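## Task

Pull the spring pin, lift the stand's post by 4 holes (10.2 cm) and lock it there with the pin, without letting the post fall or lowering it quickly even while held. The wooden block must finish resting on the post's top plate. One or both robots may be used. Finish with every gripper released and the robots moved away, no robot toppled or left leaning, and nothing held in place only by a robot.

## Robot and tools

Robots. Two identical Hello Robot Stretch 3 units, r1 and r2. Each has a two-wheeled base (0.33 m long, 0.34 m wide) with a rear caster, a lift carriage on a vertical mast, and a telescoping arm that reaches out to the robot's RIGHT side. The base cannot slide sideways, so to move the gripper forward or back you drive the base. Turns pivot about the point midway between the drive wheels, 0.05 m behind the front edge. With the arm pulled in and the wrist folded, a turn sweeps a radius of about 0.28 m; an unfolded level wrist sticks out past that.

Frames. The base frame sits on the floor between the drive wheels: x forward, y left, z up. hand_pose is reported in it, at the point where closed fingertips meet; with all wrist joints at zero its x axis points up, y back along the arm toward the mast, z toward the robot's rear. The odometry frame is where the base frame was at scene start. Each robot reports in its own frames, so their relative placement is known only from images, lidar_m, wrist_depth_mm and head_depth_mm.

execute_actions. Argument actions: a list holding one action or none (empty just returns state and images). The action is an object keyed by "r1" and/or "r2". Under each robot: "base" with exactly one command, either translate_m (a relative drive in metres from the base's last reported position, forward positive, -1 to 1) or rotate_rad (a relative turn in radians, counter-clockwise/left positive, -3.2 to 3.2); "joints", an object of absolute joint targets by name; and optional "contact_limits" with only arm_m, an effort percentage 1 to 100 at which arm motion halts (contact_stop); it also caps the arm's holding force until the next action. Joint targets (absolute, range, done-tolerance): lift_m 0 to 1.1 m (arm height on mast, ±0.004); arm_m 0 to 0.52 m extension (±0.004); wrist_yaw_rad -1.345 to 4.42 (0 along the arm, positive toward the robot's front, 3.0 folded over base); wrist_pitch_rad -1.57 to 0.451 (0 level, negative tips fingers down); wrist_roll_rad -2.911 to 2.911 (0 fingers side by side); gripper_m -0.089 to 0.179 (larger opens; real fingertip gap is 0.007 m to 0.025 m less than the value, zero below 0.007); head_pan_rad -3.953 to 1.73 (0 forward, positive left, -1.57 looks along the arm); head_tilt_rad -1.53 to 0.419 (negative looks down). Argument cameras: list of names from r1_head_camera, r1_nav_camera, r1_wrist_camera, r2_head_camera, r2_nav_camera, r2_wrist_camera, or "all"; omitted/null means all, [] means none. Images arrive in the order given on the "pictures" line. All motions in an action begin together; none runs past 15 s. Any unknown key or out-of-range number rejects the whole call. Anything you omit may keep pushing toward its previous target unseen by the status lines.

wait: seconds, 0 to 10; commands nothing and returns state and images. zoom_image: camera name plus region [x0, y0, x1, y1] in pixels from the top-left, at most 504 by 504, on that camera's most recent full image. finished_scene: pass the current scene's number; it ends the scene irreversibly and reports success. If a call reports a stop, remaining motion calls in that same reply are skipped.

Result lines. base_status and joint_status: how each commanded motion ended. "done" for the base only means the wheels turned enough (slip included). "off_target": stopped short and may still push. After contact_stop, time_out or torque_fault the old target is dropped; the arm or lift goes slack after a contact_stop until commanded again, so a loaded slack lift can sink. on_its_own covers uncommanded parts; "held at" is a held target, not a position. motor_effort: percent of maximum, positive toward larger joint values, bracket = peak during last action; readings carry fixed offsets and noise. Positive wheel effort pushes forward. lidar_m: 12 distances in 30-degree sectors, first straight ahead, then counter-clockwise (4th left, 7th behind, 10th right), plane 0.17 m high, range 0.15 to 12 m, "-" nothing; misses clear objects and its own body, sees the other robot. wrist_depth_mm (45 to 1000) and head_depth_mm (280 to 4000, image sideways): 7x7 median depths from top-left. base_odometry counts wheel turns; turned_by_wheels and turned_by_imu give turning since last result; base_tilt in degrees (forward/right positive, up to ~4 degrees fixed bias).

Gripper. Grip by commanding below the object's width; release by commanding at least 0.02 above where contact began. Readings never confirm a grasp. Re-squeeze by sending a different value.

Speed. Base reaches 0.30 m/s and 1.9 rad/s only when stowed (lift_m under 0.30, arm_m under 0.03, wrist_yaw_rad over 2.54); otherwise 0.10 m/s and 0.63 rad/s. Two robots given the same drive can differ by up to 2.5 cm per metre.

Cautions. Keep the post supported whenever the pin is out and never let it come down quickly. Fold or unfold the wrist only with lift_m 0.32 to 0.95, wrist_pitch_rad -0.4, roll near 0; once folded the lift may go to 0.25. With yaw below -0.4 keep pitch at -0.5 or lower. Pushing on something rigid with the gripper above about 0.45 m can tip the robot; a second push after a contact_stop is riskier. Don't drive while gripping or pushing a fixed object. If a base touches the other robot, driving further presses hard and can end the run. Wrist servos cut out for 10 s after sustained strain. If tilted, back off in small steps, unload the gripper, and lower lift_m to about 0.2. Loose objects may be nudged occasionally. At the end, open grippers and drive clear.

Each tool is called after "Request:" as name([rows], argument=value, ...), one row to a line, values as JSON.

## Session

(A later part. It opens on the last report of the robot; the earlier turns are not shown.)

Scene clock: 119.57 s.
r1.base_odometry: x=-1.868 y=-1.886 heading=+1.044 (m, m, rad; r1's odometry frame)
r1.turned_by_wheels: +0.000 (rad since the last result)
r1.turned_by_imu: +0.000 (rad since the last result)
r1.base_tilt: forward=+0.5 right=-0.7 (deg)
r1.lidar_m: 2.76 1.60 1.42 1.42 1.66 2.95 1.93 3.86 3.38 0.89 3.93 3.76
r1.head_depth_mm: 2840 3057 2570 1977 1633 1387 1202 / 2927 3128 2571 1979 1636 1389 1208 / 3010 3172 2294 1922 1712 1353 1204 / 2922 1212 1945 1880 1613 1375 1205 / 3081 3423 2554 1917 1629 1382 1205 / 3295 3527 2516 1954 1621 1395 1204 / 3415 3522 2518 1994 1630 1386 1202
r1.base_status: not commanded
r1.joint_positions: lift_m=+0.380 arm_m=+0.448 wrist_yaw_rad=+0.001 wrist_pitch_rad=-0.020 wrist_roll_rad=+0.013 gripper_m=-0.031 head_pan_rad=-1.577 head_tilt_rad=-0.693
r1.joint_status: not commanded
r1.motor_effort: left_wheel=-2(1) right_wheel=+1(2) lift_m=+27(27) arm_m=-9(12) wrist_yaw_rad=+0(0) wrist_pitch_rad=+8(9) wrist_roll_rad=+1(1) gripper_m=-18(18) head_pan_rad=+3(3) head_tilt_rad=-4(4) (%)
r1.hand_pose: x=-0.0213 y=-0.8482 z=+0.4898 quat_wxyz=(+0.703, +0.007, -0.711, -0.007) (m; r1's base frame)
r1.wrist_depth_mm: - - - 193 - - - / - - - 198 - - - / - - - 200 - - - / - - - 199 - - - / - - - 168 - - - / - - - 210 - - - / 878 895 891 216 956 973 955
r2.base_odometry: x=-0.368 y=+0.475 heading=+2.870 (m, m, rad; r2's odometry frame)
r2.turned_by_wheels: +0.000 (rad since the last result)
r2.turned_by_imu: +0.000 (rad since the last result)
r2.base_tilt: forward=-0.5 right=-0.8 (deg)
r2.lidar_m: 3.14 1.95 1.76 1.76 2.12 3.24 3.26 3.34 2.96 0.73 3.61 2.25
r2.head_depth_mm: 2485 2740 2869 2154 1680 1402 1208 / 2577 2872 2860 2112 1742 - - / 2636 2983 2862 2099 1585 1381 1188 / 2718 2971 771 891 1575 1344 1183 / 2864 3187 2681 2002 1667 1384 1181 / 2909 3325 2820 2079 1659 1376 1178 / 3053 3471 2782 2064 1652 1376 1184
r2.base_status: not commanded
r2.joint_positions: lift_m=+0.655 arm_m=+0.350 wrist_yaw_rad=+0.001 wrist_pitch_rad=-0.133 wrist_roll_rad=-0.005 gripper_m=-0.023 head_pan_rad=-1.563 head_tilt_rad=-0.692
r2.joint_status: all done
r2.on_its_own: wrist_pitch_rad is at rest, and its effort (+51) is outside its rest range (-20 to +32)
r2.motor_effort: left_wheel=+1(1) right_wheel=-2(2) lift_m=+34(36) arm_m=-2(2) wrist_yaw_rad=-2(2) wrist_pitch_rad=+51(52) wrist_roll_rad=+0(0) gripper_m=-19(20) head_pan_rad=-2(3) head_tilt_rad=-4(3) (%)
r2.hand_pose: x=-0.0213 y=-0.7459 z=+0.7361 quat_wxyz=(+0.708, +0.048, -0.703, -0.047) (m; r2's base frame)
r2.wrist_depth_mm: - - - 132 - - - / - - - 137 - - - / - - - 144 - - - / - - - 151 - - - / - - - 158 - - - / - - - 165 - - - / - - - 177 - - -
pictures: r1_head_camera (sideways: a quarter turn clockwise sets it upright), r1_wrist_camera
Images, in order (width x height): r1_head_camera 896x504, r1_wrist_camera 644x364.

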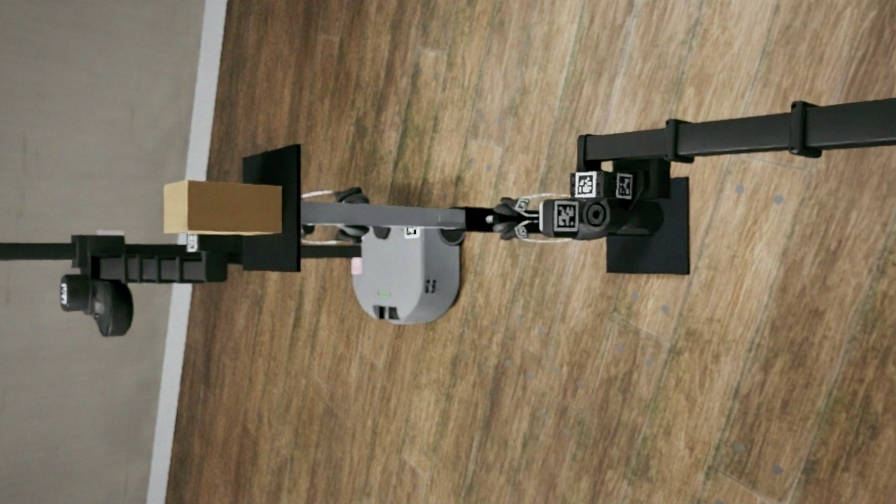

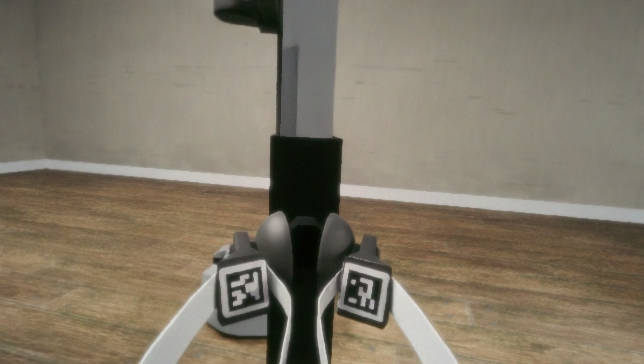

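Request:
execute_actions([
  {"r1":{"joints":{"gripper_m":0.05}},"r2":{"joints":{"lift_m":0.646}}},
], cameras=[])

Request:
execute_actions([
  {"r1":{"joints":{"arm_m":0.475,"lift_m":0.384}}},
], cameras=[])

Request:
execute_actions([
  {"r1":{"joints":{"gripper_m":-0.05}}},
], cameras=[])

Request:
execute_actions([
  {"r1":{"joints":{"arm_m":0.446}}},
], cameras=["r1_wrist_camera"])

Request:
execute_actions([
  {"r2":{"joints":{"lift_m":0.662}}},
], cameras=["r1_head_camera","r1_wrist_camera"])

Request:
zoom_image(camera="r1_head_camera", region=[400,140,640,300])

Scene clock: 126.70 s.
r1.base_odometry: x=-1.868 y=-1.886 heading=+1.044 (m, m, rad; r1's odometry frame)
r1.turned_by_wheels: +0.000 (rad since the last result)
r1.turned_by_imu: +0.001 (rad since the last result)
r1.base_tilt: forward=+0.4 right=-0.4 (deg)
r1.lidar_m: 2.76 1.60 1.42 1.42 1.66 2.94 1.92 3.86 3.37 0.88 3.96 3.76
r1.head_depth_mm: 2833 3062 2554 1975 1617 1384 1204 / 2917 3213 2557 1982 1648 1390 1203 / 3040 3134 1010 1917 1699 1356 1200 / 2955 1175 1037 1870 1616 1391 1204 / 3155 3405 2532 1927 1629 1388 1199 / 3360 3502 2545 1997 1634 1382 1197 / 3490 3568 2552 2003 1626 1388 1210
r1.base_status: not commanded
r1.joint_positions: lift_m=+0.380 arm_m=+0.447 wrist_yaw_rad=+0.001 wrist_pitch_rad=-0.020 wrist_roll_rad=+0.013 gripper_m=+0.050 head_pan_rad=-1.577 head_tilt_rad=-0.693
r1.joint_status: all done
r1.motor_effort: left_wheel=-2(2) right_wheel=+1(1) lift_m=+27(28) arm_m=-7(9) wrist_yaw_rad=+0(1) wrist_pitch_rad=+8(8) wrist_roll_rad=+0(1) gripper_m=+0(79) head_pan_rad=+3(3) head_tilt_rad=-4(3) (%)
r1.hand_pose: x=-0.0213 y=-0.8481 z=+0.4899 quat_wxyz=(+0.703, +0.007, -0.711, -0.007) (m; r1's base frame)
r1.wrist_depth_mm: - - - 194 - - - / - - - 198 - - - / - - - 201 - - - / - - - 198 - - - / - - - 201 - - - / - - - 208 - - - / 903 912 847 217 921 963 971
r2.base_odometry: x=-0.368 y=+0.475 heading=+2.870 (m, m, rad; r2's odometry frame)
r2.turned_by_wheels: +0.000 (rad since the last result)
r2.turned_by_imu: +0.000 (rad since the last result)
r2.base_tilt: forward=-0.5 right=-0.7 (deg)
r2.lidar_m: 3.13 1.95 1.75 1.76 2.12 3.24 3.24 3.34 2.96 0.73 3.60 2.25
r2.head_depth_mm: 2476 2740 2876 2106 1681 1399 1214 / 2615 2873 2850 2123 1707 1429 - / 2658 2965 2862 2111 - 1376 1184 / 2711 2988 770 1065 1580 1344 1184 / 2847 3192 2682 2014 1672 1388 1184 / 2905 3352 2814 2071 1653 1379 1178 / 3022 3409 2787 2071 1647 1373 1181
r2.base_status: not commanded
r2.joint_positions: lift_m=+0.646 arm_m=+0.350 wrist_yaw_rad=+0.001 wrist_pitch_rad=-0.109 wrist_roll_rad=-0.005 gripper_m=-0.023 head_pan_rad=-1.563 head_tilt_rad=-0.692
r2.joint_status: all done
r2.on_its_own: wrist_pitch_rad is at rest, and its effort (+42) is outside its rest range (-20 to +32)
r2.motor_effort: left_wheel=+1(1) right_wheel=-1(2) lift_m=+21(30) arm_m=-2(2) wrist_yaw_rad=-1(2) wrist_pitch_rad=+42(51) wrist_roll_rad=+0(0) gripper_m=-19(20) head_pan_rad=-3(2) head_tilt_rad=-4(3) (%)
r2.hand_pose: x=-0.0213 y=-0.7472 z=+0.7328 quat_wxyz=(+0.708, +0.039, -0.704, -0.039) (m; r2's base frame)
r2.wrist_depth_mm: - - - 133 - - - / - - - 139 - - - / - - - 144 - - - / - - - 151 - - - / - - - 157 - - - / - - - 163 - - - / - - - 174 - - -
pictures: none
No camera images: the call's "cameras" was empty. Leave "cameras" out to get every camera's image.

Scene clock: 127.87 s.
r1.base_odometry: x=-1.868 y=-1.886 heading=+1.044 (m, m, rad; r1's odometry frame)
r1.turned_by_wheels: +0.000 (rad since the last result)
r1.turned_by_imu: +0.000 (rad since the last result)
r1.base_tilt: forward=+0.4 right=-0.5 (deg)
r1.lidar_m: 2.77 1.61 1.42 1.42 1.66 2.94 1.93 3.87 3.38 0.88 3.95 3.75
r1.head_depth_mm: 2873 3049 2558 1977 1639 1384 1203 / 2908 3184 2538 2000 1633 1390 1207 / 3011 3118 1017 1927 1714 1385 1204 / 2952 1176 1034 1868 1632 1391 1206 / 3168 3374 2558 1921 1619 1381 1208 / 3263 3465 2541 1977 1627 1379 1205 / 3476 3487 2564 1971 1620 1393 1204
r1.base_status: not commanded
r1.joint_positions: lift_m=+0.384 arm_m=+0.475 wrist_yaw_rad=+0.001 wrist_pitch_rad=-0.020 wrist_roll_rad=+0.013 gripper_m=+0.050 head_pan_rad=-1.577 head_tilt_rad=-0.693
r1.joint_status: all done
r1.motor_effort: left_wheel=-2(2) right_wheel=+1(1) lift_m=+44(47) arm_m=+7(5) wrist_yaw_rad=+0(0) wrist_pitch_rad=+8(9) wrist_roll_rad=+0(1) gripper_m=+0(0) head_pan_rad=+3(3) head_tilt_rad=-3(3) (%)
r1.hand_pose: x=-0.0213 y=-0.8753 z=+0.4933 quat_wxyz=(+0.703, +0.007, -0.711, -0.007) (m; r1's base frame)
r1.wrist_depth_mm: - - - 168 - - - / - - - 171 - - - / - - - 174 - - - / - - - 172 - - - / - - - 173 - - - / - - - 178 - - - / 891 934 863 185 911 949 -
r2.base_odometry: x=-0.368 y=+0.475 heading=+2.870 (m, m, rad; r2's odometry frame)
r2.turned_by_wheels: +0.000 (rad since the last result)
r2.turned_by_imu: +0.000 (rad since the last result)
r2.base_tilt: forward=-0.4 right=-0.8 (deg)
r2.lidar_m: 3.13 1.95 1.75 1.76 2.12 3.24 3.26 3.33 2.97 0.73 3.59 2.25
r2.head_depth_mm: 2469 2759 2885 2130 1688 1393 1222 / 2581 2850 2875 2104 1717 1428 - / 2666 2974 2864 2117 - 1378 1191 / 2722 2994 770 1050 1577 1349 1180 / 2855 3174 2650 2022 1658 1383 1184 / 2934 3327 2779 2080 1660 1383 1183 / 3079 3456 2760 2077 1653 1371 1177
r2.base_status: not commanded
r2.joint_positions: lift_m=+0.646 arm_m=+0.350 wrist_yaw_rad=+0.001 wrist_pitch_rad=-0.109 wrist_roll_rad=-0.005 gripper_m=-0.023 head_pan_rad=-1.563 head_tilt_rad=-0.692
r2.joint_status: not commanded
r2.on_its_own: wrist_pitch_rad is at rest, and its effort (+42) is outside its rest range (-20 to +32)
r2.motor_effort: left_wheel=+1(1) right_wheel=-2(2) lift_m=+22(21) arm_m=-2(2) wrist_yaw_rad=-1(3) wrist_pitch_rad=+42(42) wrist_roll_rad=+0(0) gripper_m=-19(19) head_pan_rad=-2(3) head_tilt_rad=-4(5) (%)
r2.hand_pose: x=-0.0213 y=-0.7472 z=+0.7328 quat_wxyz=(+0.708, +0.039, -0.704, -0.039) (m; r2's base frame)
r2.wrist_depth_mm: - - - 133 - - - / - - - 139 - - - / - - - 144 - - - / - - - 151 - - - / - - - 156 - - - / - - - 163 - - - / - - - 175 - - -
pictures: none
No camera images: the call's "cameras" was empty. Leave "cameras" out to get every camera's image.

Scene clock: 129.37 s.
r1.base_odometry: x=-1.868 y=-1.886 heading=+1.044 (m, m, rad; r1's odometry frame)
r1.turned_by_wheels: +0.000 (rad since the last result)
r1.turned_by_imu: +0.000 (rad since the last result)
r1.base_tilt: forward=+0.5 right=-0.6 (deg)
r1.lidar_m: 2.76 1.61 1.41 1.42 1.65 2.94 1.92 3.90 3.37 0.88 3.95 3.76
r1.head_depth_mm: 2827 3114 2515 2004 1632 1386 1206 / 2955 3142 2531 1998 1634 1383 1203 / 3039 3135 1013 1936 1727 1380 1209 / 2993 1195 1036 1881 1612 1389 1209 / 3137 3475 2563 1918 1639 1388 1205 / 3365 3507 2553 1976 1632 1392 1202 / 3390 3536 2488 2006 1622 1384 1210
r1.base_status: not commanded
r1.joint_positions: lift_m=+0.384 arm_m=+0.474 wrist_yaw_rad=+0.002 wrist_pitch_rad=-0.022 wrist_roll_rad=+0.013 gripper_m=-0.049 head_pan_rad=-1.577 head_tilt_rad=-0.693
r1.joint_status: all done
r1.motor_effort: left_wheel=-1(2) right_wheel=+2(2) lift_m=+43(43) arm_m=+9(9) wrist_yaw_rad=-1(3) wrist_pitch_rad=+9(9) wrist_roll_rad=+1(1) gripper_m=-27(100) head_pan_rad=+2(3) head_tilt_rad=-3(3) (%)
r1.hand_pose: x=-0.0209 y=-0.8751 z=+0.4927 quat_wxyz=(+0.703, +0.009, -0.711, -0.007) (m; r1's base frame)
r1.wrist_depth_mm: - - - 167 - - - / - - - 171 - - - / - - - 175 - - - / - - - 172 - - - / - - - 174 - - - / - - - 141 - - - / 884 945 880 185 947 988 -
r2.base_odometry: x=-0.368 y=+0.475 heading=+2.870 (m, m, rad; r2's odometry frame)
r2.turned_by_wheels: +0.000 (rad since the last result)
r2.turned_by_imu: +0.000 (rad since the last result)
r2.base_tilt: forward=-0.6 right=-0.8 (deg)
r2.lidar_m: 3.14 1.95 1.75 1.76 2.12 3.23 3.26 3.32 2.97 0.73 3.60 2.25
r2.head_depth_mm: 2482 2746 2869 2127 1686 1399 1218 / 2568 2890 2847 2115 1716 1434 - / 2657 2959 2877 2108 - 1376 1188 / 2701 2967 771 1048 1585 1341 1178 / 2859 3213 2695 2037 1665 1390 1186 / 2964 3343 2790 2092 1666 1383 1182 / 3030 3473 2793 2067 1657 1383 1180
r2.base_status: not commanded
r2.joint_positions: lift_m=+0.646 arm_m=+0.350 wrist_yaw_rad=+0.001 wrist_pitch_rad=-0.109 wrist_roll_rad=-0.005 gripper_m=-0.023 head_pan_rad=-1.563 head_tilt_rad=-0.692
r2.joint_status: not commanded
r2.on_its_own: wrist_pitch_rad is at rest, and its effort (+42) is outside its rest range (-20 to +32)
r2.motor_effort: left_wheel=+0(1) right_wheel=-2(1) lift_m=+21(21) arm_m=-2(2) wrist_yaw_rad=-2(2) wrist_pitch_rad=+42(42) wrist_roll_rad=+0(0) gripper_m=-19(20) head_pan_rad=-2(2) head_tilt_rad=-3(4) (%)
r2.hand_pose: x=-0.0213 y=-0.7472 z=+0.7328 quat_wxyz=(+0.708, +0.039, -0.704, -0.039) (m; r2's base frame)
r2.wrist_depth_mm: - - - 134 - - - / - - - 138 - - - / - - - 144 - - - / - - - 151 - - - / - - - 156 - - - / - - - 164 - - - / - - - 174 - - -
pictures: none
No camera images: the call's "cameras" was empty. Leave "cameras" out to get every camera's image.

Scene clock: 130.60 s.
r1.base_odometry: x=-1.868 y=-1.886 heading=+1.044 (m, m, rad; r1's odometry frame)
r1.turned_by_wheels: +0.000 (rad since the last result)
r1.turned_by_imu: +0.000 (rad since the last result)
r1.base_tilt: forward=+0.4 right=-0.3 (deg)
r1.lidar_m: 2.76 1.61 1.42 1.42 1.66 2.94 1.93 3.89 3.37 0.89 3.94 3.75
r1.head_depth_mm: 2845 3093 2568 2002 1637 1388 1202 / 2902 3213 2530 1987 1620 1378 1206 / 3060 3209 1011 1911 1715 1355 1207 / 2937 1172 1032 1855 1626 1384 1200 / 3145 3422 2527 1931 1643 1386 1206 / 3277 3491 2519 1970 1643 1388 1214 / 3420 3518 2535 1977 1626 1392 1204
r1.base_status: not commanded
r1.joint_positions: lift_m=+0.384 arm_m=+0.447 wrist_yaw_rad=+0.001 wrist_pitch_rad=-0.015 wrist_roll_rad=+0.013 gripper_m=-0.043 head_pan_rad=-1.577 head_tilt_rad=-0.693
r1.joint_status: all done
r1.on_its_own: gripper_m is held at -0.044, not at your -0.050, by its stall guard, which is still easing
r1.motor_effort: left_wheel=-1(2) right_wheel=+1(4) lift_m=+43(44) arm_m=-11(23) wrist_yaw_rad=+0(1) wrist_pitch_rad=+6(9) wrist_roll_rad=+0(1) gripper_m=-21(28) head_pan_rad=+3(3) head_tilt_rad=-3(3) (%)
r1.hand_pose: x=-0.0212 y=-0.8475 z=+0.4945 quat_wxyz=(+0.703, +0.006, -0.711, -0.005) (m; r1's base frame)
r1.wrist_depth_mm: - - - 196 - - - / - - - 199 - - - / - - - 203 - - - / - - - 199 - - - / - - - 203 - - - / - - - 208 - - - / 865 920 890 216 950 - 978
r2.base_odometry: x=-0.368 y=+0.475 heading=+2.870 (m, m, rad; r2's odometry frame)
r2.turned_by_wheels: +0.000 (rad since the last result)
r2.turned_by_imu: +0.000 (rad since the last result)
r2.base_tilt: forward=-0.5 right=-0.8 (deg)
r2.lidar_m: 3.15 1.96 1.76 1.76 2.12 3.24 3.23 3.32 2.97 0.73 3.59 2.25
r2.head_depth_mm: 2511 2778 2854 2116 1688 1398 1222 / 2572 2930 2870 2109 1703 1428 - / 2645 2950 2858 2116 - 1372 1192 / 2719 2959 771 1066 1577 1341 1185 / 2841 3165 2685 2017 1664 1383 1177 / 2916 3340 2815 2078 1662 1378 1182 / 3059 3461 2803 2083 1644 1375 1180
r2.base_status: not commanded
r2.joint_positions: lift_m=+0.646 arm_m=+0.350 wrist_yaw_rad=+0.001 wrist_pitch_rad=-0.109 wrist_roll_rad=-0.005 gripper_m=-0.023 head_pan_rad=-1.563 head_tilt_rad=-0.692
r2.joint_status: not commanded
r2.on_its_own: wrist_pitch_rad is at rest, and its effort (+42) is outside its rest range (-20 to +32)
r2.motor_effort: left_wheel=+1(1) right_wheel=-1(2) lift_m=+21(21) arm_m=-2(2) wrist_yaw_rad=-2(2) wrist_pitch_rad=+42(42) wrist_roll_rad=+0(0) gripper_m=-20(19) head_pan_rad=-3(2) head_tilt_rad=-3(5) (%)
r2.hand_pose: x=-0.0213 y=-0.7472 z=+0.7328 quat_wxyz=(+0.708, +0.039, -0.704, -0.038) (m; r2's base frame)
r2.wrist_depth_mm: - - - 133 - - - / - - - 138 - - - / - - - 144 - - - / - - - 151 - - - / - - - 157 - - - / - - - 163 - - - / - - - 174 - - -
pictures: r1_wrist_camera
Images, in order (width x height): r1_wrist_camera 644x364.

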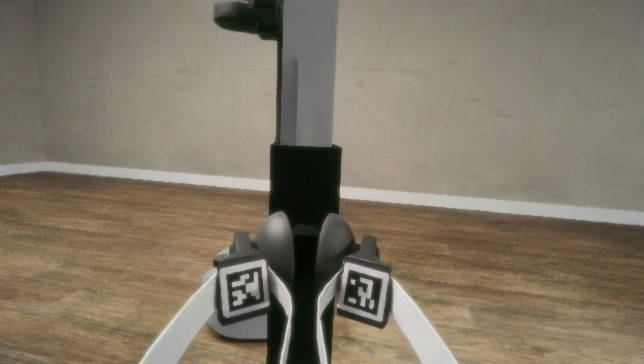

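Scene clock: 131.50 s.
r1.base_odometry: x=-1.868 y=-1.886 heading=+1.044 (m, m, rad; r1's odometry frame)
r1.turned_by_wheels: +0.000 (rad since the last result)
r1.turned_by_imu: +0.000 (rad since the last result)
r1.base_tilt: forward=+0.5 right=-0.7 (deg)
r1.lidar_m: 2.76 1.61 1.42 1.42 1.66 2.95 1.93 3.87 3.37 0.89 3.97 3.76
r1.head_depth_mm: 2855 3139 2534 1992 1644 1389 1202 / 2934 3149 2547 1984 1632 1383 1210 / 2990 3163 2284 1929 1724 1347 1193 / 2915 1174 2004 1848 1632 1390 1199 / 2995 3461 2514 1922 1632 1387 1197 / 3310 3526 2514 2003 1634 1393 1210 / 3360 3463 2517 1982 1627 1386 1205
r1.base_status: not commanded
r1.joint_positions: lift_m=+0.384 arm_m=+0.447 wrist_yaw_rad=+0.001 wrist_pitch_rad=-0.015 wrist_roll_rad=+0.013 gripper_m=-0.040 head_pan_rad=-1.577 head_tilt_rad=-0.693
r1.joint_status: not commanded
r1.on_its_own: gripper_m is held at -0.041, not at your -0.050, by its stall guard, which is still easing
r1.motor_effort: left_wheel=-1(1) right_wheel=+1(1) lift_m=+43(43) arm_m=-10(10) wrist_yaw_rad=+0(0) wrist_pitch_rad=+6(6) wrist_roll_rad=+1(0) gripper_m=-21(22) head_pan_rad=+3(3) head_tilt_rad=-2(4) (%)
r1.hand_pose: x=-0.0212 y=-0.8475 z=+0.4945 quat_wxyz=(+0.703, +0.006, -0.711, -0.005) (m; r1's base frame)
r1.wrist_depth_mm: - - - 195 - - - / - - - 199 - - - / - - - 203 - - - / - - - 200 - - - / - - - 202 - - - / - - - 210 - - - / 876 932 870 217 980 - -
r2.base_odometry: x=-0.368 y=+0.475 heading=+2.870 (m, m, rad; r2's odometry frame)
r2.turned_by_wheels: +0.000 (rad since the last result)
r2.turned_by_imu: +0.000 (rad since the last result)
r2.base_tilt: forward=-0.5 right=-0.8 (deg)
r2.lidar_m: 3.13 1.96 1.75 1.76 2.12 3.24 3.25 3.32 2.96 0.73 3.59 2.25
r2.head_depth_mm: 2506 2743 2897 2125 1684 1395 1204 / 2575 2860 2842 2117 1708 - - / 2661 3019 2826 2128 1583 1384 1193 / 2739 3022 769 892 1604 1348 1187 / 2842 3181 2692 2023 1662 1379 1180 / 2968 3316 2764 2083 1659 1382 1182 / 3055 3463 2791 2077 1654 1368 1181
r2.base_status: not commanded
r2.joint_positions: lift_m=+0.661 arm_m=+0.350 wrist_yaw_rad=+0.001 wrist_pitch_rad=-0.151 wrist_roll_rad=-0.005 gripper_m=-0.023 head_pan_rad=-1.563 head_tilt_rad=-0.692
r2.joint_status: all done
r2.on_its_own: wrist_pitch_rad is at rest, and its effort (+58) is outside its rest range (-20 to +32)
r2.motor_effort: left_wheel=+1(2) right_wheel=-2(2) lift_m=+35(34) arm_m=-2(2) wrist_yaw_rad=-2(2) wrist_pitch_rad=+58(59) wrist_roll_rad=+0(0) gripper_m=-19(20) head_pan_rad=-2(3) head_tilt_rad=-4(4) (%)
r2.hand_pose: x=-0.0213 y=-0.7448 z=+0.7375 quat_wxyz=(+0.707, +0.054, -0.703, -0.053) (m; r2's base frame)
r2.wrist_depth_mm: - - - 131 - - - / - - - 137 - - - / - - - 143 - - - / - - - 151 - - - / - - - 158 - - - / - - - 167 - - - / - - - 180 - - -
pictures: r1_head_camera (sideways: a quarter turn clockwise sets it upright), r1_wrist_camera
Images, in order (width x height): r1_head_camera 896x504, r1_wrist_camera 644x364.

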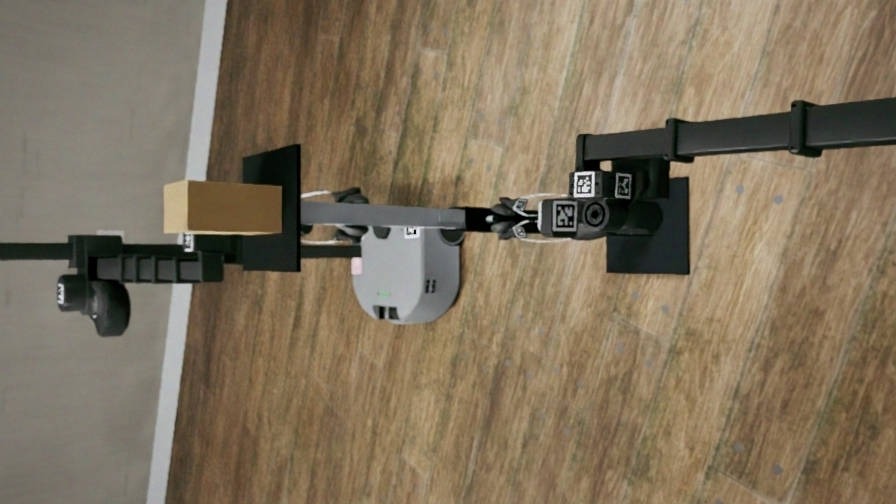

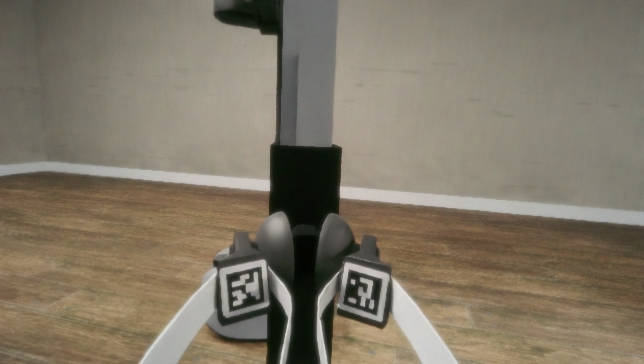

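Region (400, 140, 640, 300) of r1_head_camera's 896x504 image, scaled by 2.100, with more detail than that image has.

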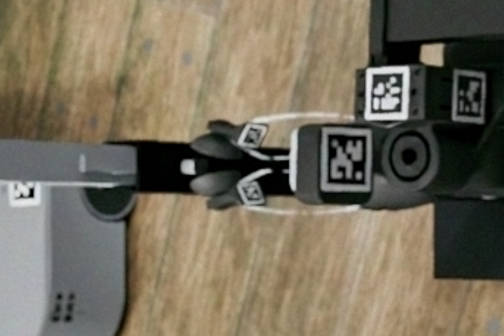

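Request:
execute_actions([
  {"r1":{"joints":{"gripper_m":0.036}},"r2":{"joints":{"lift_m":0.643}}},
], cameras=[])

Request:
execute_actions([
  {"r1":{"joints":{"arm_m":0.461}}},
], cameras=["r1_wrist_camera"])

Request:
execute_actions([
  {"r1":{"joints":{"gripper_m":-0.04}}},
], cameras=["r1_wrist_camera"])

Request:
execute_actions([
  {"r1":{"joints":{"arm_m":0.452}}},
], cameras=["r1_wrist_camera"])

Request:
execute_actions([
  {"r1":{"joints":{"arm_m":0.444}}},
], cameras=["r1_head_camera","r1_wrist_camera"])

Request:
zoom_image(camera="r1_head_camera", region=[450,170,570,260])

Scene clock: 142.70 s.
r1.base_odometry: x=-1.868 y=-1.886 heading=+1.044 (m, m, rad; r1's odometry frame)
r1.turned_by_wheels: +0.000 (rad since the last result)
r1.turned_by_imu: +0.001 (rad since the last result)
r1.base_tilt: forward=+0.4 right=-0.6 (deg)
r1.lidar_m: 2.76 1.61 1.42 1.42 1.66 2.94 1.93 3.90 3.37 0.88 3.97 3.76
r1.head_depth_mm: 2856 3115 2531 1999 1625 1380 1198 / 2901 3174 2559 1994 1621 1379 1207 / 3040 3192 1012 1925 1714 1360 1203 / 2953 1180 1032 1878 1622 1379 1200 / 3145 3432 2528 1944 1628 1380 1201 / 3314 3465 2523 1975 1634 1390 1201 / 3374 3495 2521 1987 1630 1381 1195
r1.base_status: not commanded
r1.joint_positions: lift_m=+0.384 arm_m=+0.446 wrist_yaw_rad=+0.001 wrist_pitch_rad=-0.018 wrist_roll_rad=+0.013 gripper_m=+0.036 head_pan_rad=-1.577 head_tilt_rad=-0.693
r1.joint_status: all done
r1.motor_effort: left_wheel=-1(1) right_wheel=+1(1) lift_m=+43(43) arm_m=-7(11) wrist_yaw_rad=+0(0) wrist_pitch_rad=+8(8) wrist_roll_rad=+1(1) gripper_m=+1(79) head_pan_rad=+3(3) head_tilt_rad=-3(3) (%)
r1.hand_pose: x=-0.0213 y=-0.8472 z=+0.4937 quat_wxyz=(+0.703, +0.007, -0.711, -0.006) (m; r1's base frame)
r1.wrist_depth_mm: - - - 195 - - - / - - - 200 - - - / - - - 203 - - - / - - - 199 - - - / - - - 200 - - - / - - - 210 - - - / 916 945 886 216 902 984 -
r2.base_odometry: x=-0.368 y=+0.475 heading=+2.870 (m, m, rad; r2's odometry frame)
r2.turned_by_wheels: +0.000 (rad since the last result)
r2.turned_by_imu: +0.001 (rad since the last result)
r2.base_tilt: forward=-0.5 right=-0.8 (deg)
r2.lidar_m: 3.14 1.96 1.75 1.76 2.12 3.22 3.26 3.34 2.96 0.73 3.60 2.24
r2.head_depth_mm: 2497 2783 2878 2120 1696 1395 1217 / 2561 2884 2855 2122 1714 1432 - / 2646 2962 2869 2118 1584 1379 1185 / 2696 2992 773 892 1585 1344 1185 / 2843 3167 2670 2028 1674 1380 1185 / 2980 3308 2773 2098 1664 1383 1178 / 3093 3448 2793 2080 1650 1376 1184
r2.base_status: not commanded
r2.joint_positions: lift_m=+0.644 arm_m=+0.350 wrist_yaw_rad=+0.001 wrist_pitch_rad=-0.119 wrist_roll_rad=-0.005 gripper_m=-0.023 head_pan_rad=-1.563 head_tilt_rad=-0.692
r2.joint_status: lift_m contact_stop (moved -0.017 of -0.018)
r2.on_its_own: wrist_pitch_rad is held at -0.168, not at your +0.000, by its stall guard, which is not easing now; lift_m is slack since a contact_stop, until your next command for it
r2.motor_effort: left_wheel=+1(1) right_wheel=-1(2) lift_m=+21(23) arm_m=+1(3) wrist_yaw_rad=-2(2) wrist_pitch_rad=-19(20) wrist_roll_rad=+0(0) gripper_m=-19(19) head_pan_rad=-3(2) head_tilt_rad=-4(3) (%)
r2.hand_pose: x=-0.0213 y=-0.7465 z=+0.7280 quat_wxyz=(+0.708, +0.043, -0.704, -0.042) (m; r2's base frame)
r2.wrist_depth_mm: - - - 134 - - - / - - - 139 - - - / - - - 146 - - - / - - - 152 - - - / - - - 158 - - - / - - - 165 - - - / - - - 175 - - -
pictures: none
No camera images: the call's "cameras" was empty. Leave "cameras" out to get every camera's image.

not run: a stop came earlier in this reply.

not run: a stop came earlier in this reply.

not run: a stop came earlier in this reply.

not run: a stop came earlier in this reply.

Region (450, 170, 570, 260) of r1_head_camera's 896x504 image, scaled by 4.200, with more detail than that image has; it fills the top 378 rows of this view, and the rest is white.

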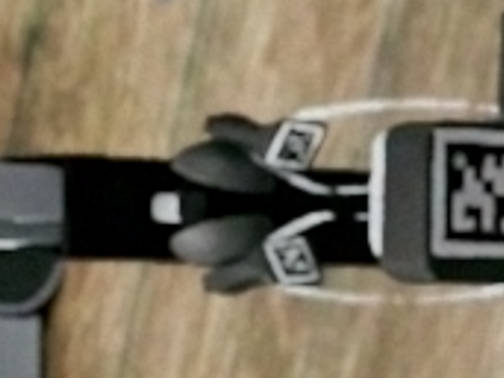

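Request:
execute_actions([
  {"r1":{"joints":{"arm_m":0.461}},"r2":{"joints":{"lift_m":0.64,"wrist_pitch_rad":0.0}}},
], cameras=["r1_wrist_camera"])

Request:
execute_actions([
  {"r1":{"joints":{"gripper_m":-0.04}}},
], cameras=["r1_head_camera","r1_wrist_camera","r2_wrist_camera"])

Request:
zoom_image(camera="r1_head_camera", region=[450,170,570,260])

Scene clock: 147.23 s.
r1.base_odometry: x=-1.868 y=-1.886 heading=+1.044 (m, m, rad; r1's odometry frame)
r1.turned_by_wheels: +0.000 (rad since the last result)
r1.turned_by_imu: +0.001 (rad since the last result)
r1.base_tilt: forward=+0.4 right=-0.7 (deg)
r1.lidar_m: 2.76 1.60 1.42 1.42 1.65 2.94 1.93 3.89 3.36 0.89 3.94 3.74
r1.head_depth_mm: 2849 3105 2495 1970 1646 1393 1202 / 2941 3141 2537 1984 1636 1394 1205 / 3000 3198 1011 1920 1703 1362 1201 / 2958 1213 1037 1874 1633 1392 1202 / 3146 3252 2555 1922 1629 1381 1206 / 3233 3487 2545 1989 1632 1386 1211 / 3415 3535 2556 1981 1636 1385 1214
r1.base_status: not commanded
r1.joint_positions: lift_m=+0.384 arm_m=+0.461 wrist_yaw_rad=+0.001 wrist_pitch_rad=-0.018 wrist_roll_rad=+0.013 gripper_m=+0.036 head_pan_rad=-1.577 head_tilt_rad=-0.693
r1.joint_status: all done
r1.motor_effort: left_wheel=-1(1) right_wheel=+1(1) lift_m=+44(43) arm_m=+7(3) wrist_yaw_rad=+0(1) wrist_pitch_rad=+8(8) wrist_roll_rad=+0(1) gripper_m=+1(1) head_pan_rad=+3(3) head_tilt_rad=-3(4) (%)
r1.hand_pose: x=-0.0213 y=-0.8613 z=+0.4936 quat_wxyz=(+0.703, +0.007, -0.711, -0.007) (m; r1's base frame)
r1.wrist_depth_mm: - - - 180 - - - / - - - 185 - - - / - - - 188 - - - / - - - 185 - - - / - - - 188 - - - / - - - 194 - - - / 889 917 865 201 929 985 991
r2.base_odometry: x=-0.368 y=+0.475 heading=+2.870 (m, m, rad; r2's odometry frame)
r2.turned_by_wheels: +0.000 (rad since the last result)
r2.turned_by_imu: +0.000 (rad since the last result)
r2.base_tilt: forward=-0.5 right=-0.9 (deg)
r2.lidar_m: 3.13 1.95 1.75 1.76 2.12 3.24 3.27 3.33 2.96 0.73 3.60 2.24
r2.head_depth_mm: 2494 2766 2875 2133 1693 1390 1206 / 2599 2873 2884 2127 1738 1451 - / 2646 2979 2834 2109 - 1390 1187 / 2708 2992 772 896 1585 1341 1184 / 2879 3207 2682 2007 1664 1387 1183 / 2952 3313 2807 2088 1662 1379 1187 / 3086 3436 2764 2085 1658 1375 1179
r2.base_status: not commanded
r2.joint_positions: lift_m=+0.640 arm_m=+0.350 wrist_yaw_rad=+0.001 wrist_pitch_rad=-0.087 wrist_roll_rad=-0.005 gripper_m=-0.023 head_pan_rad=-1.563 head_tilt_rad=-0.692
r2.joint_status: wrist_pitch_rad off_target (ended at -0.087, target +0.000); the others done
r2.on_its_own: wrist_pitch_rad is at rest, and its effort (+33) is outside its rest range (-20 to +32)
r2.motor_effort: left_wheel=+1(1) right_wheel=-1(1) lift_m=+18(20) arm_m=+3(3) wrist_yaw_rad=-2(2) wrist_pitch_rad=+33(34) wrist_roll_rad=+0(0) gripper_m=-18(19) head_pan_rad=-2(3) head_tilt_rad=-4(4) (%)
r2.hand_pose: x=-0.0212 y=-0.7479 z=+0.7327 quat_wxyz=(+0.709, +0.031, -0.704, -0.031) (m; r2's base frame)
r2.wrist_depth_mm: - - - 135 - - - / - - - 140 - - - / - - - 147 - - - / - - - 153 - - - / - - - 157 - - - / - - - 163 - - - / - - - 172 - - -
pictures: r1_wrist_camera
Images, in order (width x height): r1_wrist_camera 644x364.

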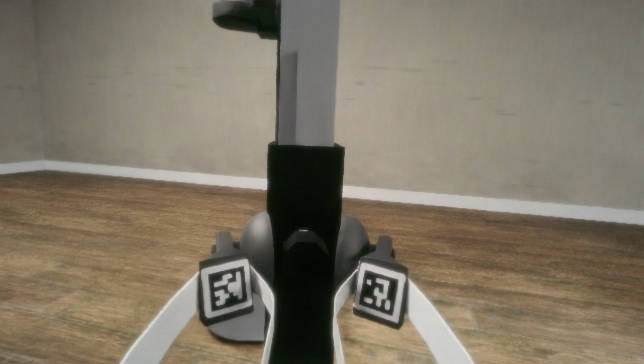

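Scene clock: 148.47 s.
r1.base_odometry: x=-1.868 y=-1.886 heading=+1.044 (m, m, rad; r1's odometry frame)
r1.turned_by_wheels: +0.000 (rad since the last result)
r1.turned_by_imu: +0.000 (rad since the last result)
r1.base_tilt: forward=+0.3 right=-0.5 (deg)
r1.lidar_m: 2.76 1.60 1.42 1.42 1.66 2.94 1.93 3.86 3.38 0.88 3.97 3.76
r1.head_depth_mm: 2866 3054 2560 1993 1627 1381 1203 / 2904 3146 2520 1976 1628 1386 1204 / 3014 3194 1008 1940 1699 1375 1210 / 2918 1212 1032 1852 1607 1385 1201 / 3086 3369 2573 1931 1619 1375 1210 / 3286 3516 2522 1983 1627 1390 1200 / 3404 3523 2529 1979 1626 1379 1209
r1.base_status: not commanded
r1.joint_positions: lift_m=+0.384 arm_m=+0.461 wrist_yaw_rad=+0.001 wrist_pitch_rad=-0.018 wrist_roll_rad=+0.013 gripper_m=-0.039 head_pan_rad=-1.577 head_tilt_rad=-0.693
r1.joint_status: all done
r1.motor_effort: left_wheel=-2(1) right_wheel=+1(1) lift_m=+43(44) arm_m=+0(6) wrist_yaw_rad=-1(0) wrist_pitch_rad=+8(8) wrist_roll_rad=+1(1) gripper_m=-21(97) head_pan_rad=+3(3) head_tilt_rad=-4(3) (%)
r1.hand_pose: x=-0.0213 y=-0.8618 z=+0.4936 quat_wxyz=(+0.703, +0.007, -0.711, -0.007) (m; r1's base frame)
r1.wrist_depth_mm: - - - 180 - - - / - - - 184 - - - / - - - 189 - - - / - - - 185 - - - / - - - 187 - - - / - - - 152 - - - / 907 922 893 201 952 964 988
r2.base_odometry: x=-0.368 y=+0.475 heading=+2.870 (m, m, rad; r2's odometry frame)
r2.turned_by_wheels: +0.000 (rad since the last result)
r2.turned_by_imu: +0.000 (rad since the last result)
r2.base_tilt: forward=-0.5 right=-0.9 (deg)
r2.lidar_m: 3.15 1.96 1.75 1.76 2.12 3.22 3.26 3.32 2.97 0.73 3.62 2.25
r2.head_depth_mm: 2472 2774 2862 2134 1682 1400 1206 / 2567 2883 2842 2118 1727 1444 - / 2668 2955 2841 2112 - 1384 1187 / 2695 2969 771 894 1582 1348 1184 / 2853 3207 2698 2009 1662 1380 1183 / 2928 3313 2791 2092 1655 1384 1184 / 3042 3475 2781 2087 1654 1372 1174
r2.base_status: not commanded
r2.joint_positions: lift_m=+0.640 arm_m=+0.350 wrist_yaw_rad=+0.001 wrist_pitch_rad=-0.087 wrist_roll_rad=-0.005 gripper_m=-0.023 head_pan_rad=-1.563 head_tilt_rad=-0.692
r2.joint_status: not commanded
r2.on_its_own: wrist_pitch_rad is at rest, and its effort (+33) is outside its rest range (-20 to +32)
r2.motor_effort: left_wheel=+1(2) right_wheel=-1(1) lift_m=+18(18) arm_m=+3(3) wrist_yaw_rad=-2(2) wrist_pitch_rad=+33(33) wrist_roll_rad=+0(0) gripper_m=-19(19) head_pan_rad=-2(2) head_tilt_rad=-4(4) (%)
r2.hand_pose: x=-0.0212 y=-0.7479 z=+0.7327 quat_wxyz=(+0.709, +0.031, -0.704, -0.031) (m; r2's base frame)
r2.wrist_depth_mm: - - - 136 - - - / - - - 140 - - - / - - - 146 - - - / - - - 152 - - - / - - - 157 - - - / - - - 163 - - - / - - - 173 - - -
pictures: r1_head_camera (sideways: a quarter turn clockwise sets it upright), r1_wrist_camera, r2_wrist_camera
Images, in order (width x height): r1_head_camera 896x504, r1_wrist_camera 644x364, r2_wrist_camera 644x364.

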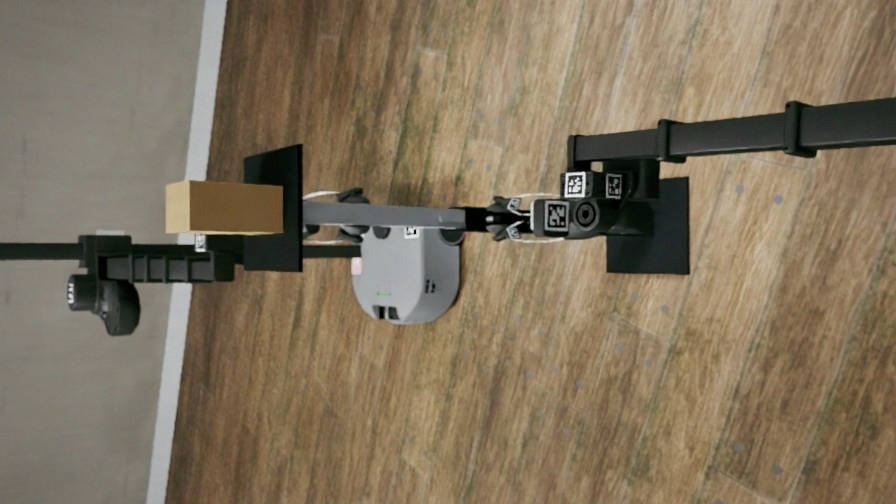

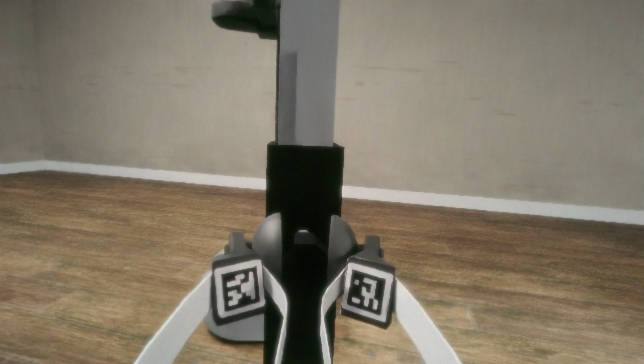

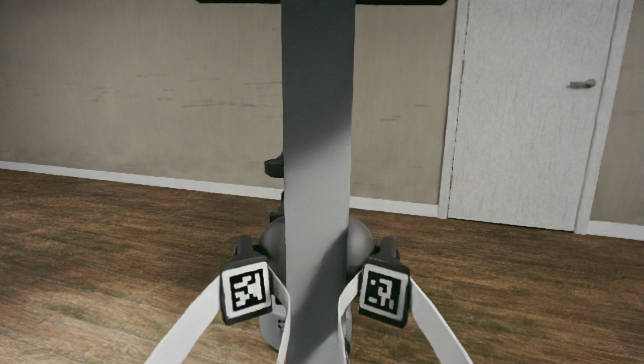

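Region (450, 170, 570, 260) of r1_head_camera's 896x504 image, scaled by 4.200, with more detail than that image has; it fills the top 378 rows of this view, and the rest is white.

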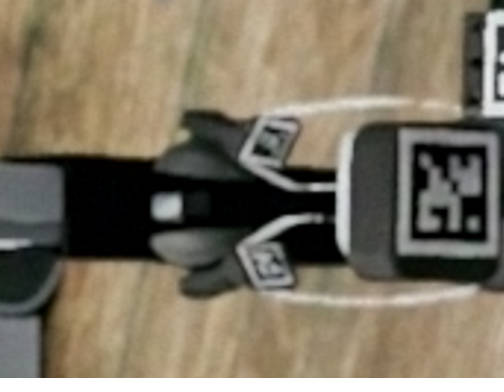

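Solid grip on the knob now.

Request:
execute_actions([
  {"r1":{"joints":{"arm_m":0.451}},"r2":{"joints":{"lift_m":0.644}}},
], cameras=["r1_wrist_camera"])

Request:
execute_actions([
  {"r1":{"joints":{"arm_m":0.443}}},
], cameras=["r1_wrist_camera"])

Request:
execute_actions([
  {"r2":{"joints":{"lift_m":0.653}}},
], cameras=["r1_head_camera","r1_wrist_camera"])

Request:
zoom_image(camera="r1_head_camera", region=[450,170,570,260])

Scene clock: 152.90 s.
r1.base_odometry: x=-1.868 y=-1.886 heading=+1.045 (m, m, rad; r1's odometry frame)
r1.turned_by_wheels: +0.000 (rad since the last result)
r1.turned_by_imu: +0.001 (rad since the last result)
r1.base_tilt: forward=+0.5 right=-0.6 (deg)
r1.lidar_m: 2.76 1.60 1.42 1.42 1.65 2.94 1.93 3.90 3.37 0.88 3.93 3.76
r1.head_depth_mm: 2880 3053 2555 1979 1629 1392 1202 / 2983 3161 2541 1981 1624 1389 1195 / 3026 3147 1011 1933 1695 1371 1204 / 2940 1198 1033 1858 1644 1381 1208 / 3126 3427 2533 1920 1615 1380 1203 / 3315 3558 2538 1956 1645 1390 1210 / 3424 3477 2516 1969 1622 1384 1203
r1.base_status: not commanded
r1.joint_positions: lift_m=+0.384 arm_m=+0.452 wrist_yaw_rad=+0.001 wrist_pitch_rad=-0.018 wrist_roll_rad=+0.013 gripper_m=-0.033 head_pan_rad=-1.577 head_tilt_rad=-0.693
r1.joint_status: all done
r1.on_its_own: gripper_m is held at -0.034, not at your -0.040, by its stall guard, which is not easing now
r1.motor_effort: left_wheel=-1(1) right_wheel=+0(1) lift_m=+42(43) arm_m=-12(19) wrist_yaw_rad=-2(0) wrist_pitch_rad=+8(8) wrist_roll_rad=+1(1) gripper_m=-20(20) head_pan_rad=+2(3) head_tilt_rad=-4(3) (%)
r1.hand_pose: x=-0.0213 y=-0.8525 z=+0.4938 quat_wxyz=(+0.703, +0.007, -0.711, -0.006) (m; r1's base frame)
r1.wrist_depth_mm: - - - 189 - - - / - - - 194 - - - / - - - 196 - - - / - - - 195 - - - / - - - 197 - - - / - - - 205 - - - / 911 908 869 540 957 982 -
r2.base_odometry: x=-0.368 y=+0.475 heading=+2.870 (m, m, rad; r2's odometry frame)
r2.turned_by_wheels: +0.000 (rad since the last result)
r2.turned_by_imu: +0.000 (rad since the last result)
r2.base_tilt: forward=-0.4 right=-0.9 (deg)
r2.lidar_m: 3.14 1.96 1.75 1.76 2.12 3.23 3.27 3.33 2.97 0.73 3.60 2.24
r2.head_depth_mm: 2496 2720 2884 2132 1697 1389 1225 / 2586 2866 2877 2132 1708 1436 - / 2649 3003 2836 2101 1588 1387 1190 / 2707 2991 773 894 1582 1346 1184 / 2855 3156 2681 2009 1664 1387 1184 / 2921 3328 2790 2080 1662 1386 1183 / 3018 3466 2793 2069 1651 1372 1176
r2.base_status: not commanded
r2.joint_positions: lift_m=+0.643 arm_m=+0.350 wrist_yaw_rad=+0.001 wrist_pitch_rad=-0.097 wrist_roll_rad=-0.005 gripper_m=-0.023 head_pan_rad=-1.563 head_tilt_rad=-0.692
r2.joint_status: all done
r2.on_its_own: wrist_pitch_rad is at rest, and its effort (+37) is outside its rest range (-20 to +32)
r2.motor_effort: left_wheel=+0(1) right_wheel=+0(1) lift_m=+30(32) arm_m=+3(3) wrist_yaw_rad=-2(2) wrist_pitch_rad=+37(38) wrist_roll_rad=+0(0) gripper_m=-20(19) head_pan_rad=-2(3) head_tilt_rad=-4(3) (%)
r2.hand_pose: x=-0.0212 y=-0.7475 z=+0.7334 quat_wxyz=(+0.708, +0.035, -0.704, -0.034) (m; r2's base frame)
r2.wrist_depth_mm: - - - 135 - - - / - - - 140 - - - / - - - 147 - - - / - - - 152 - - - / - - - 157 - - - / - - - 165 - - - / - - - 174 - - -
pictures: r1_wrist_camera
Images, in order (width x height): r1_wrist_camera 644x364.

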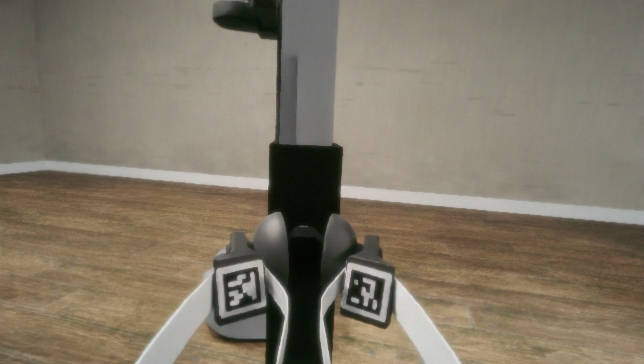

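Scene clock: 153.67 s.
r1.base_odometry: x=-1.868 y=-1.886 heading=+1.045 (m, m, rad; r1's odometry frame)
r1.turned_by_wheels: +0.000 (rad since the last result)
r1.turned_by_imu: +0.000 (rad since the last result)
r1.base_tilt: forward=+0.4 right=-0.5 (deg)
r1.lidar_m: 2.76 1.60 1.41 1.42 1.65 2.94 1.93 3.89 3.36 0.89 3.96 3.74
r1.head_depth_mm: 2854 3094 2494 1996 1635 1386 1206 / 2922 3198 2571 1997 1627 1382 1204 / 2972 3179 1009 1916 1712 1366 1212 / 2952 1214 1035 1865 1629 1382 1203 / 3153 3392 2482 1931 1632 1389 1205 / 3298 3497 2527 1983 1610 1377 1203 / 3384 3498 2536 1964 1634 1388 1204
r1.base_status: not commanded
r1.joint_positions: lift_m=+0.384 arm_m=+0.444 wrist_yaw_rad=+0.001 wrist_pitch_rad=-0.018 wrist_roll_rad=+0.013 gripper_m=-0.034 head_pan_rad=-1.577 head_tilt_rad=-0.693
r1.joint_status: all done
r1.on_its_own: gripper_m is held at -0.034, not at your -0.040, by its stall guard, which is not easing now
r1.motor_effort: left_wheel=-1(1) right_wheel=+0(1) lift_m=+43(43) arm_m=-10(11) wrist_yaw_rad=+1(0) wrist_pitch_rad=+8(8) wrist_roll_rad=+0(1) gripper_m=-17(20) head_pan_rad=+3(2) head_tilt_rad=-2(4) (%)
r1.hand_pose: x=-0.0213 y=-0.8443 z=+0.4938 quat_wxyz=(+0.703, +0.007, -0.711, -0.006) (m; r1's base frame)
r1.wrist_depth_mm: - - - 199 - - - / - - - 200 - - - / - - - 205 - - - / - - - 203 - - - / - - - 206 - - - / - - - 214 - - - / 884 930 893 219 966 980 980
r2.base_odometry: x=-0.368 y=+0.475 heading=+2.870 (m, m, rad; r2's odometry frame)
r2.turned_by_wheels: +0.000 (rad since the last result)
r2.turned_by_imu: +0.000 (rad since the last result)
r2.base_tilt: forward=-0.5 right=-0.8 (deg)
r2.lidar_m: 3.13 1.95 1.75 1.76 2.12 3.24 3.26 3.34 2.96 0.73 3.63 2.25
r2.head_depth_mm: 2497 2758 2869 2137 1688 1396 1221 / 2566 2856 2842 2129 1709 1429 - / 2645 2991 2853 2084 1585 1383 1188 / 2720 2990 772 895 1576 1342 1188 / 2882 3147 2694 2001 1664 1383 1178 / 2900 3309 2791 2076 1660 1383 1180 / 3140 3486 2769 2081 1657 1380 1179
r2.base_status: not commanded
r2.joint_positions: lift_m=+0.643 arm_m=+0.350 wrist_yaw_rad=+0.001 wrist_pitch_rad=-0.097 wrist_roll_rad=-0.005 gripper_m=-0.023 head_pan_rad=-1.563 head_tilt_rad=-0.692
r2.joint_status: not commanded
r2.on_its_own: wrist_pitch_rad is at rest, and its effort (+37) is outside its rest range (-20 to +32)
r2.motor_effort: left_wheel=+1(1) right_wheel=-1(2) lift_m=+30(30) arm_m=+3(3) wrist_yaw_rad=-2(2) wrist_pitch_rad=+37(37) wrist_roll_rad=+0(0) gripper_m=-19(19) head_pan_rad=-3(3) head_tilt_rad=-3(3) (%)
r2.hand_pose: x=-0.0212 y=-0.7475 z=+0.7334 quat_wxyz=(+0.708, +0.035, -0.704, -0.034) (m; r2's base frame)
r2.wrist_depth_mm: - - - 135 - - - / - - - 140 - - - / - - - 146 - - - / - - - 152 - - - / - - - 158 - - - / - - - 164 - - - / - - - 173 - - -
pictures: r1_wrist_camera
Images, in order (width x height): r1_wrist_camera 644x364.

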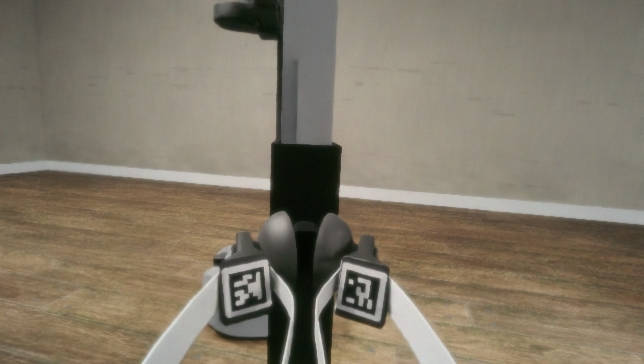

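Scene clock: 154.37 s.
r1.base_odometry: x=-1.868 y=-1.886 heading=+1.045 (m, m, rad; r1's odometry frame)
r1.turned_by_wheels: +0.000 (rad since the last result)
r1.turned_by_imu: +0.000 (rad since the last result)
r1.base_tilt: forward=+0.5 right=-0.4 (deg)
r1.lidar_m: 2.75 1.60 1.42 1.42 1.66 2.93 1.93 3.87 3.36 0.89 3.96 3.76
r1.head_depth_mm: 2843 3103 2553 1976 1626 1384 1211 / 2976 3141 2548 1998 1633 1387 1210 / 3027 3217 1015 1928 1714 1356 1200 / 2929 1197 1032 1849 1643 1384 1208 / 3129 3369 2557 1932 1640 1396 1204 / 3278 3448 2518 1989 1632 1384 1201 / 3462 3501 2544 1976 1638 1393 1208
r1.base_status: not commanded
r1.joint_positions: lift_m=+0.384 arm_m=+0.444 wrist_yaw_rad=+0.001 wrist_pitch_rad=-0.018 wrist_roll_rad=+0.013 gripper_m=-0.034 head_pan_rad=-1.577 head_tilt_rad=-0.693
r1.joint_status: not commanded
r1.on_its_own: gripper_m is held at -0.034, not at your -0.040, by its stall guard, which is not easing now
r1.motor_effort: left_wheel=-1(1) right_wheel=+0(0) lift_m=+43(42) arm_m=-9(9) wrist_yaw_rad=+0(1) wrist_pitch_rad=+8(8) wrist_roll_rad=+1(1) gripper_m=-19(18) head_pan_rad=+3(3) head_tilt_rad=-3(3) (%)
r1.hand_pose: x=-0.0213 y=-0.8443 z=+0.4938 quat_wxyz=(+0.703, +0.007, -0.711, -0.006) (m; r1's base frame)
r1.wrist_depth_mm: - - - 198 - - - / - - - 201 - - - / - - - 205 - - - / - - - 204 - - - / - - - 206 - - - / - - - 213 - - - / 879 917 881 218 966 984 -
r2.base_odometry: x=-0.368 y=+0.475 heading=+2.870 (m, m, rad; r2's odometry frame)
r2.turned_by_wheels: +0.000 (rad since the last result)
r2.turned_by_imu: +0.000 (rad since the last result)
r2.base_tilt: forward=-0.5 right=-0.8 (deg)
r2.lidar_m: 3.14 1.96 1.75 1.75 2.11 3.22 3.25 3.34 2.97 0.73 3.61 2.25
r2.head_depth_mm: 2488 2780 2873 2131 1685 1405 1211 / 2571 2906 2852 2126 1698 - - / 2677 2979 2826 2112 1583 1374 1189 / 2708 2955 772 895 1581 1351 1189 / 2839 3162 2687 2008 1659 1387 1184 / 2944 3281 2794 2084 1655 1377 1181 / 3079 3445 2785 2071 1653 1378 1177
r2.base_status: not commanded
r2.joint_positions: lift_m=+0.652 arm_m=+0.350 wrist_yaw_rad=+0.001 wrist_pitch_rad=-0.125 wrist_roll_rad=-0.005 gripper_m=-0.023 head_pan_rad=-1.563 head_tilt_rad=-0.692
r2.joint_status: all done
r2.on_its_own: wrist_pitch_rad is at rest, and its effort (+48) is outside its rest range (-20 to +32)
r2.motor_effort: left_wheel=+0(1) right_wheel=-1(0) lift_m=+32(34) arm_m=+3(3) wrist_yaw_rad=-2(1) wrist_pitch_rad=+48(49) wrist_roll_rad=+0(0) gripper_m=-19(19) head_pan_rad=-2(2) head_tilt_rad=-3(4) (%)
r2.hand_pose: x=-0.0213 y=-0.7460 z=+0.7350 quat_wxyz=(+0.708, +0.045, -0.703, -0.044) (m; r2's base frame)
r2.wrist_depth_mm: - - - 133 - - - / - - - 138 - - - / - - - 144 - - - / - - - 152 - - - / - - - 158 - - - / - - - 166 - - - / - - - 177 - - -
pictures: r1_head_camera (sideways: a quarter turn clockwise sets it upright), r1_wrist_camera
Images, in order (width x height): r1_head_camera 896x504, r1_wrist_camera 644x364.

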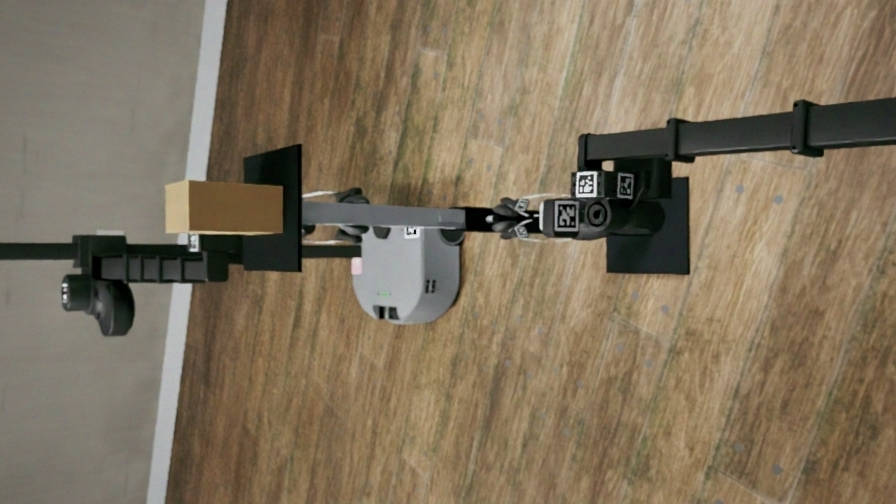

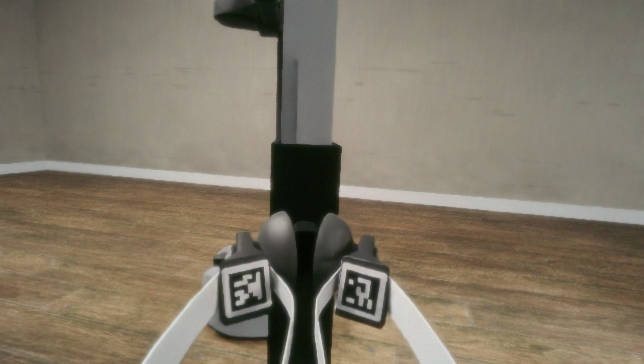

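Region (450, 170, 570, 260) of r1_head_camera's 896x504 image, scaled by 4.200, with more detail than that image has; it fills the top 378 rows of this view, and the rest is white.

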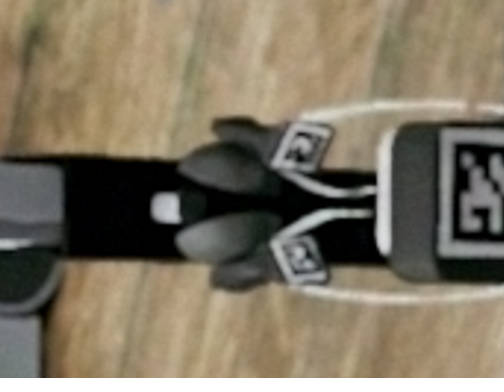

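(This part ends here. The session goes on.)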